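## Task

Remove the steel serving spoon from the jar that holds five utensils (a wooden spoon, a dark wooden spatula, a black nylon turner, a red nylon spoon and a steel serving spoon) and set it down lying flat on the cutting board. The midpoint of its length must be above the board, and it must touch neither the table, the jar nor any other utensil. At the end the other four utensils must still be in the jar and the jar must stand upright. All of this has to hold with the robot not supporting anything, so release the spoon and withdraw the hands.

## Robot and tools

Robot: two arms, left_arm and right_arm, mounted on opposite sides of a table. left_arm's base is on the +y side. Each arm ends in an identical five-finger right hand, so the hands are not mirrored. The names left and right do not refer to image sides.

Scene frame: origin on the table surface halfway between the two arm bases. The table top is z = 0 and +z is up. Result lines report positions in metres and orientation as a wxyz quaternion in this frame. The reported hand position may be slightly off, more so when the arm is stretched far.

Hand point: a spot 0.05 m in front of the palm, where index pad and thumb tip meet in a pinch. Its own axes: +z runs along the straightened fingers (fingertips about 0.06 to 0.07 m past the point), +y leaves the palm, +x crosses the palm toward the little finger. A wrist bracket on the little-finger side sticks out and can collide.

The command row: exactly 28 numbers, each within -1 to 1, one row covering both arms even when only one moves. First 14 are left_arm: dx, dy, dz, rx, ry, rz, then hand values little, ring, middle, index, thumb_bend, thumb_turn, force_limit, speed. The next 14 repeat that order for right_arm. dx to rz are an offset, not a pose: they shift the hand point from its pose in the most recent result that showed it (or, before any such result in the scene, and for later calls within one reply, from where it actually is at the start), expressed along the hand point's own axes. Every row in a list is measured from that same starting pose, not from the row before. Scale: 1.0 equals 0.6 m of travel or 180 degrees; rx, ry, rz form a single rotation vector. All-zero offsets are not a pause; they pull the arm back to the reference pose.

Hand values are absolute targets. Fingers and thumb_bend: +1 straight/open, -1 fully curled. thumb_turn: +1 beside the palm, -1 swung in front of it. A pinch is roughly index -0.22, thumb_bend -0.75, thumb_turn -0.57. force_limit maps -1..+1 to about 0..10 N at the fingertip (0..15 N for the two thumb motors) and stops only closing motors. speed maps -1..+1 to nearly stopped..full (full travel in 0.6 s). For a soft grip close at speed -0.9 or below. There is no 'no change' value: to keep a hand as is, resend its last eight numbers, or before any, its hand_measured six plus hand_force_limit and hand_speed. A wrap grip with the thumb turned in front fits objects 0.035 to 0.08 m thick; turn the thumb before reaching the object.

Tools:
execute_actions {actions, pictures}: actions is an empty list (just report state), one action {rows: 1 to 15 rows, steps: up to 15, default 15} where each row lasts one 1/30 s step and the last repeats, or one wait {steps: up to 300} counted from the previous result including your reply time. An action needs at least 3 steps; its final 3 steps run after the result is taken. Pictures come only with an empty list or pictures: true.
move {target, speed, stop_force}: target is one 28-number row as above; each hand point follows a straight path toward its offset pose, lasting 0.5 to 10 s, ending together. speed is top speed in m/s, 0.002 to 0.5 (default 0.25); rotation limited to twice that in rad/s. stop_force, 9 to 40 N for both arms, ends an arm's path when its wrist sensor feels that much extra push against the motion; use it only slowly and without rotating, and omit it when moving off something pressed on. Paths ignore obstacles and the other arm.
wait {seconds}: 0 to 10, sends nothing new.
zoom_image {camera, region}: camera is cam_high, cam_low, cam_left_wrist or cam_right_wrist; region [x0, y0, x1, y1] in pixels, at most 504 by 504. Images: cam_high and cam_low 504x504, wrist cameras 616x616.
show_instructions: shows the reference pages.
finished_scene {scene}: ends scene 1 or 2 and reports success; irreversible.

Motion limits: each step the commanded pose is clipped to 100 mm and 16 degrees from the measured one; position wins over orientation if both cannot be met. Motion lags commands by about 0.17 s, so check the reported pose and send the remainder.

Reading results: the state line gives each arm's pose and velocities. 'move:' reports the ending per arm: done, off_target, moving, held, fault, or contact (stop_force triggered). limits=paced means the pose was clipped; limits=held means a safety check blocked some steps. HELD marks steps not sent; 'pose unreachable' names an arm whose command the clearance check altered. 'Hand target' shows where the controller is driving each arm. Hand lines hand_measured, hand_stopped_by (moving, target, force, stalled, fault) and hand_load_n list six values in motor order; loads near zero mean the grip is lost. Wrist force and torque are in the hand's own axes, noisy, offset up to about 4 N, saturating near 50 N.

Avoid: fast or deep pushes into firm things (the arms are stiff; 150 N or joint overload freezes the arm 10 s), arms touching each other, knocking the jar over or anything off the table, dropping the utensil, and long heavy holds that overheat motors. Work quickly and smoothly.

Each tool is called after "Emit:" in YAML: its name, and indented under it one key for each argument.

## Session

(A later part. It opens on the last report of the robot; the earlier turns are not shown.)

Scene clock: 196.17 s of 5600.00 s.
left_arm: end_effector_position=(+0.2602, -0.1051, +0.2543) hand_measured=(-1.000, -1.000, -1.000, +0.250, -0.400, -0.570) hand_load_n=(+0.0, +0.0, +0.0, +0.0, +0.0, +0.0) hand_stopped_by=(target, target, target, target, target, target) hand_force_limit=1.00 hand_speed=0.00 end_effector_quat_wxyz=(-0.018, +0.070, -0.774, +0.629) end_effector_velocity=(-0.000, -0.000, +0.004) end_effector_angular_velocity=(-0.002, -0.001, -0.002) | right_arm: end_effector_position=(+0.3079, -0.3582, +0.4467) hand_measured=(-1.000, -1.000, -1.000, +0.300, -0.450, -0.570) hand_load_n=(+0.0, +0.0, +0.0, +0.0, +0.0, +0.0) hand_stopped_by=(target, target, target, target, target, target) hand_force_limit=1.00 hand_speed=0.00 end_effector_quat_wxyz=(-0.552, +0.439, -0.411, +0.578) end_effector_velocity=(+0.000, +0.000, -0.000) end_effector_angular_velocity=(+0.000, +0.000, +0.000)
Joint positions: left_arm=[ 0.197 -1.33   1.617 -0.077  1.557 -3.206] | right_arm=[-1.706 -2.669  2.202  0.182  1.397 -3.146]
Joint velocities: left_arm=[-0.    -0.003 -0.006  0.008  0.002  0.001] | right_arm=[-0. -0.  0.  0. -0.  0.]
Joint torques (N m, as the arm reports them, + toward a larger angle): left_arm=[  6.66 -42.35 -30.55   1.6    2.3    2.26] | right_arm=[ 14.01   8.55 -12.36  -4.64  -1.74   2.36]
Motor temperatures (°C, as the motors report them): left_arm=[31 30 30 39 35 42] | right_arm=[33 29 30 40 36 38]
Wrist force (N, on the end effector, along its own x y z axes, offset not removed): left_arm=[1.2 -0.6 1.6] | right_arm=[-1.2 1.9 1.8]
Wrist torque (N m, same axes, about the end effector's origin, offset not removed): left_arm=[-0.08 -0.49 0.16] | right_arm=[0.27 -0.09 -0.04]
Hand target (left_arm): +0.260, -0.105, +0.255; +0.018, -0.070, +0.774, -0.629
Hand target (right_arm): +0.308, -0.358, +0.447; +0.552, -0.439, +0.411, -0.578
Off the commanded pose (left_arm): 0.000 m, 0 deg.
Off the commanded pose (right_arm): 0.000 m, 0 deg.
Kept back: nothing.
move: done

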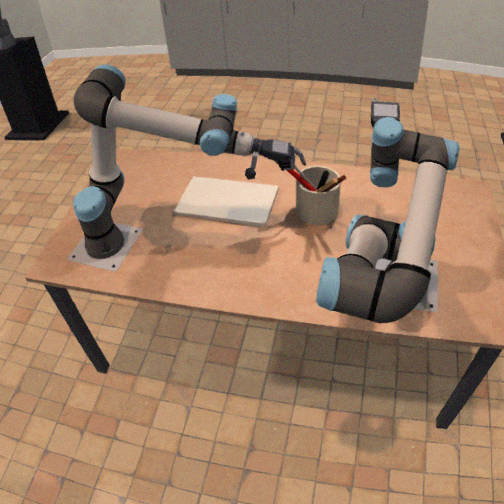

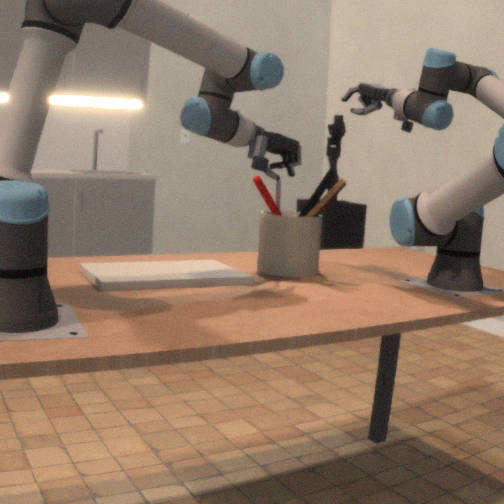

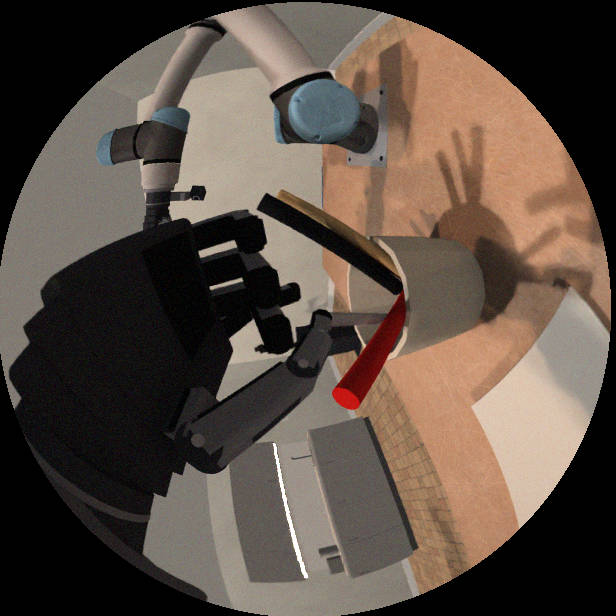

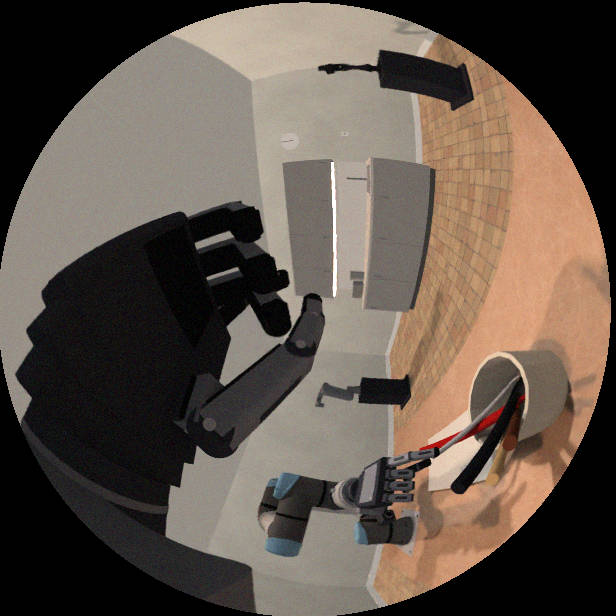

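Emit:
move:
  target: [0,-0.004,0.02,0,0,0,-1,-1,-1,0.25,-0.4,-0.57,1,0, 0,0,0,0,0,0,-1,-1,-1,0.3,-0.45,-0.57,1.0,0]
  speed: 0.02

Emit:
move:
  target: [0,0.057,0.012,0,0,0,-1,-1,-1,0.25,-0.4,-0.57,1,0, 0,0,0,0,0,0,-1,-1,-1,0.3,-0.45,-0.57,1.0,0]
  speed: 0.01
  stop_force: 9

Emit:
zoom_image:
  camera: "cam_low"
  region: [200,120,380,280]

Emit:
execute_actions:
  actions:
    - {"rows":[[0,0,0,0,0,0,-1,-1,-1,-0.5,-0.75,-0.57,1,-0.8, 0,0,0,0,0,0,-1,-1,-1,0.3,-0.45,-0.57,1.0,0]],"steps":15}

Emit:
wait:
  seconds: 3

Scene clock: 197.33 s of 5600.00 s.
left_arm: end_effector_position=(+0.2617, -0.1169, +0.2542) hand_measured=(-1.000, -1.000, -1.000, +0.250, -0.404, -0.570) hand_load_n=(+0.0, +0.0, +0.0, +0.0, -9.5, -4.5) hand_stopped_by=(target, target, target, target, target, target) hand_force_limit=1.00 hand_speed=0.00 end_effector_quat_wxyz=(-0.018, +0.070, -0.774, +0.629) end_effector_velocity=(+0.000, -0.002, -0.000) end_effector_angular_velocity=(+0.001, +0.001, -0.001) | right_arm: end_effector_position=(+0.3079, -0.3582, +0.4467) hand_measured=(-1.000, -1.000, -1.000, +0.300, -0.450, -0.570) hand_load_n=(+0.0, +0.0, +0.0, +0.0, +0.0, +0.0) hand_stopped_by=(target, target, target, target, target, target) hand_force_limit=1.00 hand_speed=0.00 end_effector_quat_wxyz=(-0.552, +0.439, -0.411, +0.578) end_effector_velocity=(-0.000, +0.001, +0.000) end_effector_angular_velocity=(-0.001, -0.000, +0.002)
Joint positions: left_arm=[ 0.198 -1.303  1.582 -0.069  1.557 -3.206] | right_arm=[-1.706 -2.669  2.202  0.182  1.397 -3.146]
Joint velocities: left_arm=[ 0.     0.006 -0.008  0.002  0.001 -0.   ] | right_arm=[ 0.003  0.    -0.    -0.     0.    -0.001]
Joint torques (N m, as the arm reports them, + toward a larger angle): left_arm=[ 11.84 -12.56 -22.29   2.83   0.63   2.44] | right_arm=[ 13.97   6.98 -11.62  -4.79  -1.66   2.47]
Motor temperatures (°C, as the motors report them): left_arm=[31 30 30 39 35 42] | right_arm=[33 29 30 40 36 38]
Wrist force (N, on the end effector, along its own x y z axes, offset not removed): left_arm=[7.7 -13.8 -7.6] | right_arm=[2.8 2.1 2.2]
Wrist torque (N m, same axes, about the end effector's origin, offset not removed): left_arm=[-0.42 -0.35 0.00] | right_arm=[0.37 -0.55 0.23]
Hand target (left_arm): +0.262, -0.117, +0.254; +0.018, -0.070, +0.774, -0.629
Hand target (right_arm): +0.308, -0.358, +0.447; +0.552, -0.439, +0.411, -0.578
Off the commanded pose (left_arm): 0.000 m, 0 deg.
Off the commanded pose (right_arm): 0.000 m, 0 deg.
Kept back: nothing.
move: done

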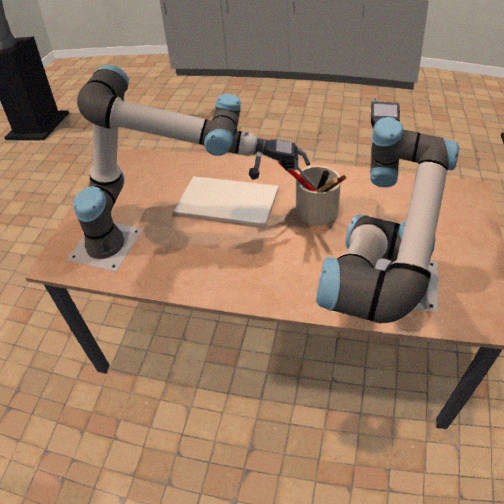

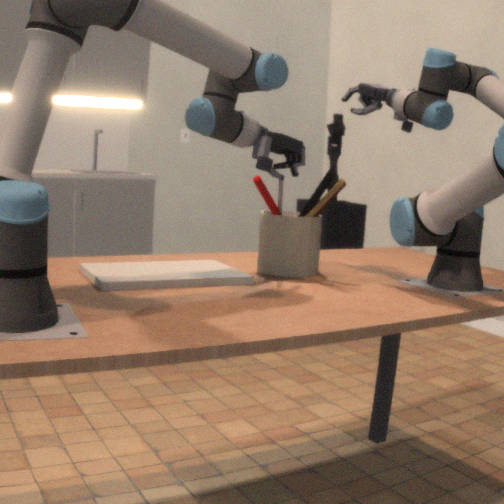

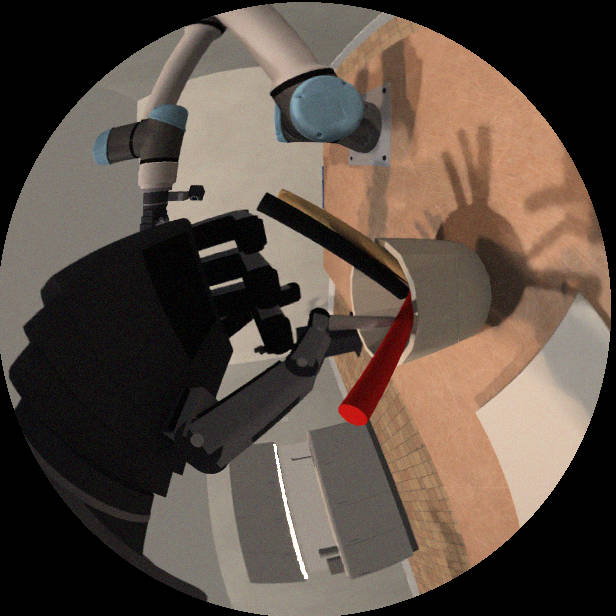

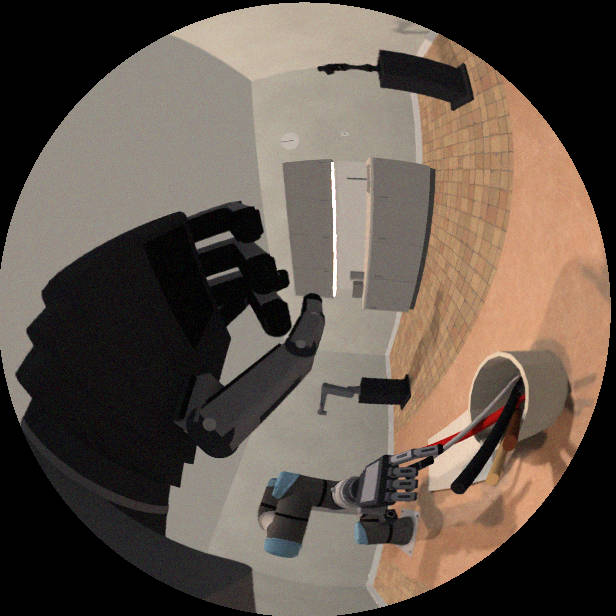

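Scene clock: 197.90 s of 5600.00 s.
left_arm: end_effector_position=(+0.2615, -0.1171, +0.2522) hand_measured=(-1.000, -1.000, -1.000, +0.250, -0.410, -0.570) hand_load_n=(+0.0, +0.0, +0.0, +0.0, -18.5, -8.0) hand_stopped_by=(target, target, target, target, target, target) hand_force_limit=1.00 hand_speed=0.00 end_effector_quat_wxyz=(-0.018, +0.069, -0.774, +0.629) end_effector_velocity=(+0.001, +0.001, +0.002) end_effector_angular_velocity=(+0.005, +0.000, +0.000) | right_arm: end_effector_position=(+0.3079, -0.3582, +0.4467) hand_measured=(-1.000, -1.000, -1.000, +0.300, -0.450, -0.570) hand_load_n=(+0.0, +0.0, +0.0, +0.0, +0.0, +0.0) hand_stopped_by=(target, target, target, target, target, target) hand_force_limit=1.00 hand_speed=0.00 end_effector_quat_wxyz=(-0.552, +0.439, -0.411, +0.578) end_effector_velocity=(+0.000, -0.000, -0.000) end_effector_angular_velocity=(+0.001, +0.001, -0.001)
Joint positions: left_arm=[ 0.198 -1.302  1.586 -0.074  1.557 -3.206] | right_arm=[-1.706 -2.669  2.202  0.182  1.397 -3.146]
Joint velocities: left_arm=[ 0.001 -0.001 -0.007  0.014  0.001  0.001] | right_arm=[-0.001  0.     0.    -0.     0.     0.001]
Joint torques (N m, as the arm reports them, + toward a larger angle): left_arm=[ 14.27 -27.3  -18.18   4.07  -4.93   0.8 ] | right_arm=[ 12.16   7.68 -12.07  -4.64  -1.6    2.47]
Motor temperatures (°C, as the motors report them): left_arm=[31 30 30 39 35 42] | right_arm=[33 29 30 40 36 38]
Wrist force (N, on the end effector, along its own x y z axes, offset not removed): left_arm=[14.3 -23.8 -14.7] | right_arm=[0.8 1.0 2.7]
Wrist torque (N m, same axes, about the end effector's origin, offset not removed): left_arm=[-0.56 -0.39 0.01] | right_arm=[0.17 -0.44 0.04]
Hand target (left_arm): +0.262, -0.117, +0.253; +0.018, -0.070, +0.774, -0.629
Hand target (right_arm): +0.308, -0.358, +0.447; +0.552, -0.439, +0.411, -0.578
Off the commanded pose (left_arm): 0.033 m, 0 deg.
Off the commanded pose (right_arm): 0.000 m, 0 deg.
Kept back: nothing.
move: contact (left_arm)

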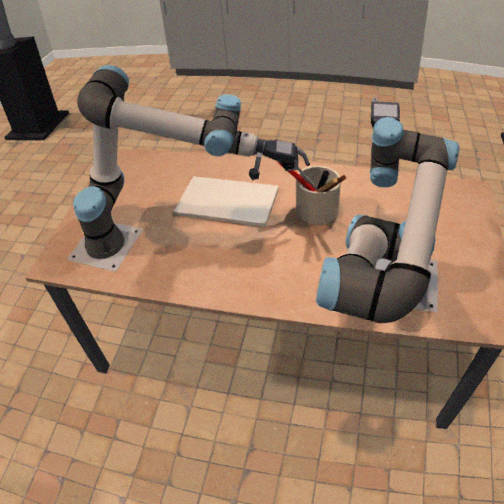

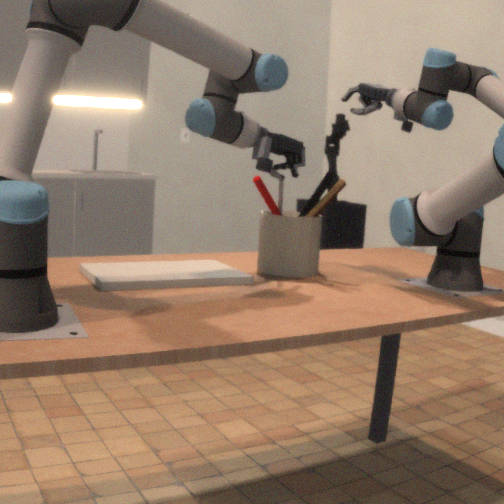

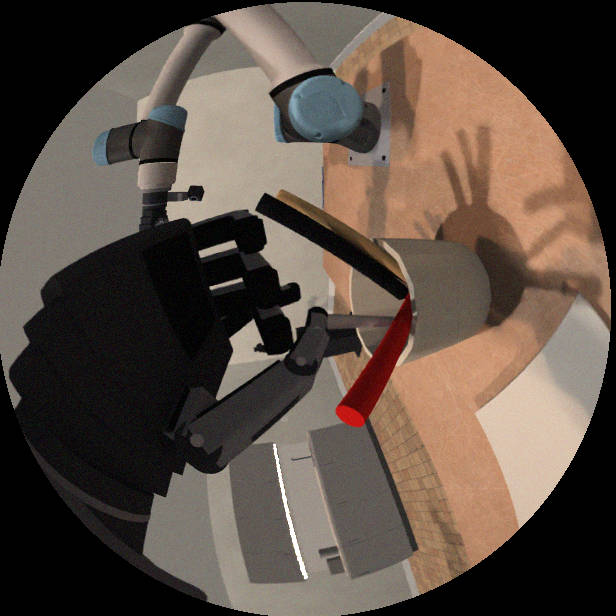

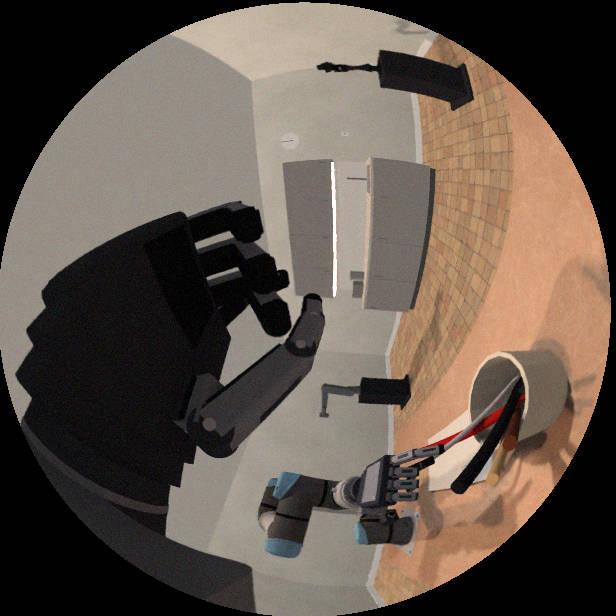

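Region (200, 120, 380, 280) of cam_low's 504x504 image, scaled by 2.800, with more detail than that image has.

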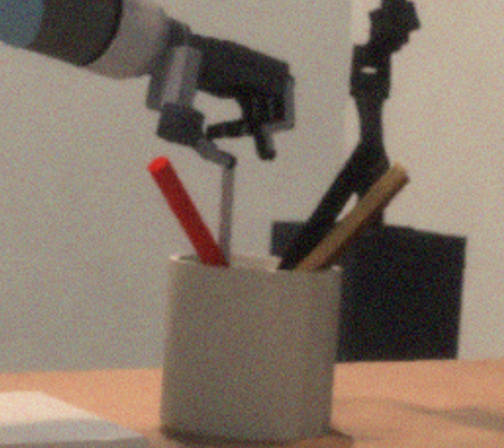

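Scene clock: 198.30 s of 5600.00 s.
left_arm: end_effector_position=(+0.2615, -0.1170, +0.2522) hand_measured=(-1.000, -1.000, -1.000, +0.152, -0.468, -0.570) hand_load_n=(+0.0, +0.0, +0.0, +0.0, -12.0, -5.0) hand_stopped_by=(target, target, target, moving, moving, target) hand_force_limit=1.00 hand_speed=-0.80 end_effector_quat_wxyz=(-0.018, +0.070, -0.774, +0.629) end_effector_velocity=(+0.000, +0.000, -0.001) end_effector_angular_velocity=(+0.002, -0.001, +0.001) | right_arm: end_effector_position=(+0.3079, -0.3582, +0.4467) hand_measured=(-1.000, -1.000, -1.000, +0.300, -0.450, -0.570) hand_load_n=(+0.0, +0.0, +0.0, +0.0, +0.0, +0.0) hand_stopped_by=(target, target, target, target, target, target) hand_force_limit=1.00 hand_speed=0.00 end_effector_quat_wxyz=(-0.552, +0.439, -0.411, +0.578) end_effector_velocity=(+0.000, -0.000, +0.000) end_effector_angular_velocity=(+0.001, +0.000, -0.000)
Joint positions: left_arm=[ 0.198 -1.302  1.586 -0.074  1.557 -3.206] | right_arm=[-1.706 -2.669  2.202  0.182  1.397 -3.146]
Joint velocities: left_arm=[ 0.     0.001  0.001 -0.    -0.001  0.001] | right_arm=[-0.     0.    -0.     0.     0.     0.001]
Joint torques (N m, as the arm reports them, + toward a larger angle): left_arm=[  9.58 -13.8   -8.32  -1.72  -3.94   0.71] | right_arm=[ 13.73   8.28 -13.27  -4.54  -1.69   2.39]
Motor temperatures (°C, as the motors report them): left_arm=[31 30 30 39 35 42] | right_arm=[33 29 30 40 36 38]
Wrist force (N, on the end effector, along its own x y z axes, offset not removed): left_arm=[9.4 -15.1 -9.5] | right_arm=[0.1 2.7 3.1]
Wrist torque (N m, same axes, about the end effector's origin, offset not removed): left_arm=[-0.29 -0.39 0.14] | right_arm=[0.34 -0.34 0.08]
Steps of this call (steps 1 to 12: the first 12 steps of this action). Readings (end_effector_position | what the end effector reports):
1: left_arm (+0.2615, -0.1171, +0.2523) | right_arm (+0.3079, -0.3582, +0.4467) | left_arm hand_measured=(-1.000, -1.000, -1.000, +0.250, -0.410, -0.570) hand_load_n=(+0.0, +0.0, +0.0, +0.0, -18.0, -7.5) hand_stopped_by=(target, target, target, moving, moving, target) hand_force_limit=1.00 hand_speed=-0.80 | right_arm hand_measured=(-1.000, -1.000, -1.000, +0.300, -0.450, -0.570) hand_load_n=(+0.0, +0.0, +0.0, +0.0, +0.0, +0.0) hand_stopped_by=(target, target, target, target, target, target) hand_force_limit=1.00 hand_speed=0.00
2: left_arm (+0.2615, -0.1170, +0.2524) | right_arm (+0.3079, -0.3582, +0.4467) | left_arm hand_measured=(-1.000, -1.000, -1.000, +0.250, -0.410, -0.570) hand_load_n=(+0.0, +0.0, +0.0, +0.0, -17.5, -7.5) hand_stopped_by=(target, target, target, moving, moving, target) hand_force_limit=1.00 hand_speed=-0.80 | right_arm hand_measured=(-1.000, -1.000, -1.000, +0.300, -0.450, -0.570) hand_load_n=(+0.0, +0.0, +0.0, +0.0, +0.0, +0.0) hand_stopped_by=(target, target, target, target, target, target) hand_force_limit=1.00 hand_speed=0.00
4: left_arm (+0.2615, -0.1170, +0.2524) | right_arm (+0.3079, -0.3582, +0.4467) | left_arm hand_measured=(-1.000, -1.000, -1.000, +0.240, -0.414, -0.570) hand_load_n=(+0.0, +0.0, +0.0, +0.0, -16.5, -7.0) hand_stopped_by=(target, target, target, moving, moving, target) hand_force_limit=1.00 hand_speed=-0.80 | right_arm hand_measured=(-1.000, -1.000, -1.000, +0.300, -0.450, -0.570) hand_load_n=(+0.0, +0.0, +0.0, +0.0, +0.0, +0.0) hand_stopped_by=(target, target, target, target, target, target) hand_force_limit=1.00 hand_speed=0.00
8: left_arm (+0.2615, -0.1170, +0.2523) | right_arm (+0.3079, -0.3582, +0.4467) | left_arm hand_measured=(-1.000, -1.000, -1.000, +0.196, -0.442, -0.570) hand_load_n=(+0.0, +0.0, +0.0, +0.0, -14.5, -6.0) hand_stopped_by=(target, target, target, moving, moving, target) hand_force_limit=1.00 hand_speed=-0.80 | right_arm hand_measured=(-1.000, -1.000, -1.000, +0.300, -0.450, -0.570) hand_load_n=(+0.0, +0.0, +0.0, +0.0, +0.0, +0.0) hand_stopped_by=(target, target, target, target, target, target) hand_force_limit=1.00 hand_speed=0.00
12: the state above

Scene clock: 201.40 s of 5600.00 s.
left_arm: end_effector_position=(+0.2615, -0.1171, +0.2523) hand_measured=(-1.000, -1.000, -1.000, -0.242, -0.736, -0.570) hand_load_n=(+0.0, +0.0, +0.0, +11.0, +8.5, +0.0) hand_stopped_by=(target, target, target, force, stalled, target) hand_force_limit=1.00 hand_speed=-0.80 end_effector_quat_wxyz=(-0.018, +0.069, -0.774, +0.629) end_effector_velocity=(+0.000, -0.000, -0.000) end_effector_angular_velocity=(-0.000, -0.001, -0.001) | right_arm: end_effector_position=(+0.3079, -0.3582, +0.4467) hand_measured=(-1.000, -1.000, -1.000, +0.300, -0.450, -0.570) hand_load_n=(+0.0, +0.0, +0.0, +0.0, +0.0, +0.0) hand_stopped_by=(target, target, target, target, target, target) hand_force_limit=1.00 hand_speed=0.00 end_effector_quat_wxyz=(-0.552, +0.439, -0.411, +0.578) end_effector_velocity=(-0.000, +0.000, +0.000) end_effector_angular_velocity=(+0.000, -0.001, +0.000)
Joint positions: left_arm=[ 0.198 -1.302  1.586 -0.074  1.557 -3.206] | right_arm=[-1.706 -2.669  2.202  0.182  1.397 -3.146]
Joint velocities: left_arm=[ 0.     0.001 -0.    -0.001  0.001  0.001] | right_arm=[-0.    -0.    -0.    -0.    -0.     0.001]
Joint torques (N m, as the arm reports them, + toward a larger angle): left_arm=[ -7.34 -45.86 -29.91  -1.11   2.41   0.67] | right_arm=[ 13.53   8.16 -11.73  -4.58  -1.64   2.5 ]
Motor temperatures (°C, as the motors report them): left_arm=[31 30 30 39 35 42] | right_arm=[33 29 30 40 36 38]
Wrist force (N, on the end effector, along its own x y z axes, offset not removed): left_arm=[0.0 -0.8 0.4] | right_arm=[3.3 2.6 2.1]
Wrist torque (N m, same axes, about the end effector's origin, offset not removed): left_arm=[-0.01 -0.25 0.06] | right_arm=[0.36 -0.62 0.24]
Hand target (left_arm): +0.262, -0.117, +0.252; +0.018, -0.069, +0.774, -0.629
Hand target (right_arm): +0.308, -0.358, +0.447; +0.552, -0.439, +0.411, -0.578
Off the commanded pose (left_arm): 0.000 m, 0 deg.
Off the commanded pose (right_arm): 0.000 m, 0 deg.
Kept back: nothing.
Steps of this call (steps 1 to 3: the last 3 steps of your previous action; steps 4 to 93: nothing new was sent). Readings (end_effector_position | what the end effector reports):
1: left_arm (+0.2616, -0.1170, +0.2523) | right_arm (+0.3079, -0.3582, +0.4467) | left_arm hand_measured=(-1.000, -1.000, -1.000, +0.140, -0.476, -0.570) hand_load_n=(+0.0, +0.0, +0.0, +0.0, -11.5, -4.5) hand_stopped_by=(target, target, target, moving, moving, target) hand_force_limit=1.00 hand_speed=-0.80 | right_arm hand_measured=(-1.000, -1.000, -1.000, +0.300, -0.450, -0.570) hand_load_n=(+0.0, +0.0, +0.0, +0.0, +0.0, +0.0) hand_stopped_by=(target, target, target, target, target, target) hand_force_limit=1.00 hand_speed=0.00
2: left_arm (+0.2616, -0.1170, +0.2523) | right_arm (+0.3079, -0.3582, +0.4467) | left_arm hand_measured=(-1.000, -1.000, -1.000, +0.128, -0.482, -0.570) hand_load_n=(+0.0, +0.0, +0.0, +0.0, -10.5, -4.5) hand_stopped_by=(target, target, target, moving, moving, target) hand_force_limit=1.00 hand_speed=-0.80 | right_arm hand_measured=(-1.000, -1.000, -1.000, +0.300, -0.450, -0.570) hand_load_n=(+0.0, +0.0, +0.0, +0.0, +0.0, +0.0) hand_stopped_by=(target, target, target, target, target, target) hand_force_limit=1.00 hand_speed=0.00
4: left_arm (+0.2616, -0.1170, +0.2523) | right_arm (+0.3079, -0.3582, +0.4467) | left_arm hand_measured=(-1.000, -1.000, -1.000, +0.106, -0.496, -0.570) hand_load_n=(+0.0, +0.0, +0.0, +0.0, -9.5, -4.0) hand_stopped_by=(target, target, target, moving, moving, target) hand_force_limit=1.00 hand_speed=-0.80 | right_arm hand_measured=(-1.000, -1.000, -1.000, +0.300, -0.450, -0.570) hand_load_n=(+0.0, +0.0, +0.0, +0.0, +0.0, +0.0) hand_stopped_by=(target, target, target, target, target, target) hand_force_limit=1.00 hand_speed=0.00
8: left_arm (+0.2616, -0.1170, +0.2522) | right_arm (+0.3079, -0.3582, +0.4467) | left_arm hand_measured=(-1.000, -1.000, -1.000, +0.062, -0.522, -0.570) hand_load_n=(+0.0, +0.0, +0.0, +0.0, -7.0, -3.0) hand_stopped_by=(target, target, target, moving, moving, target) hand_force_limit=1.00 hand_speed=-0.80 | right_arm hand_measured=(-1.000, -1.000, -1.000, +0.300, -0.450, -0.570) hand_load_n=(+0.0, +0.0, +0.0, +0.0, +0.0, +0.0) hand_stopped_by=(target, target, target, target, target, target) hand_force_limit=1.00 hand_speed=0.00
93: the state above

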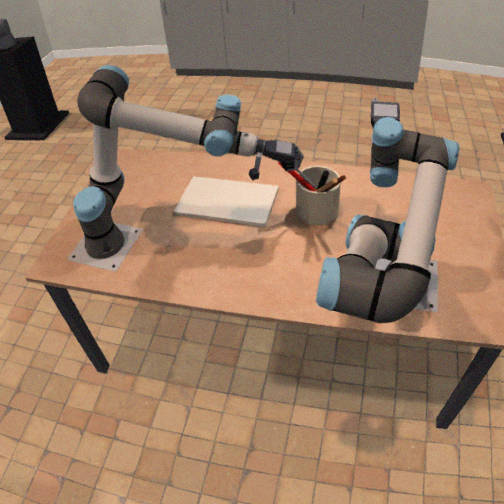

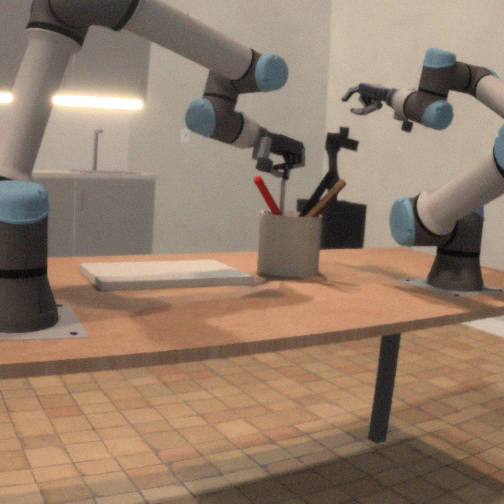

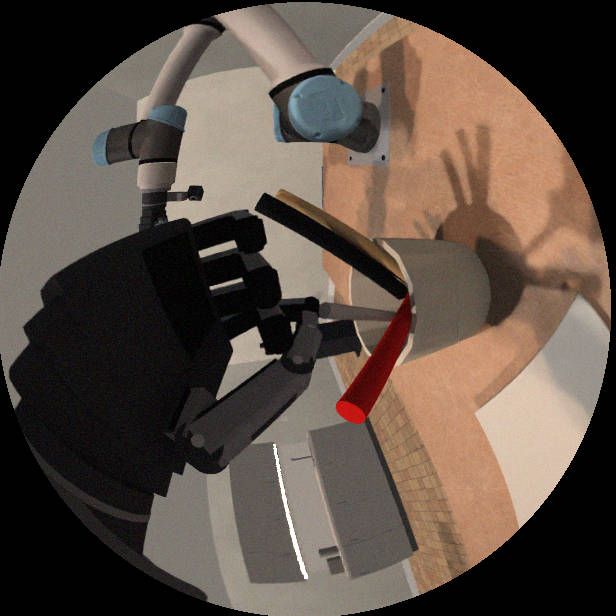

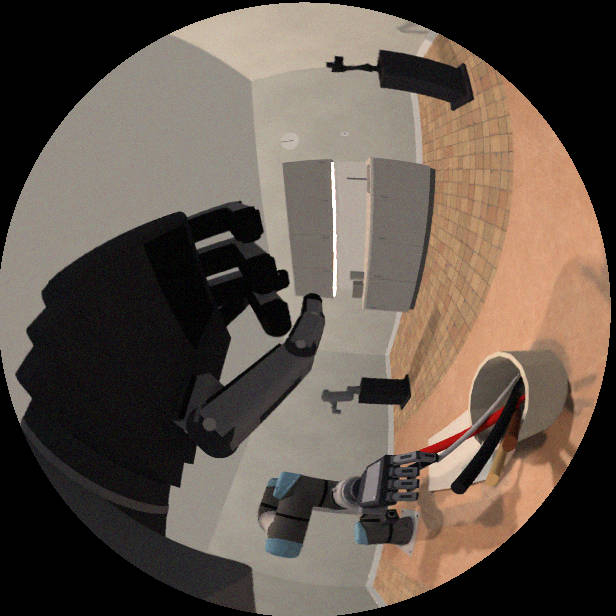

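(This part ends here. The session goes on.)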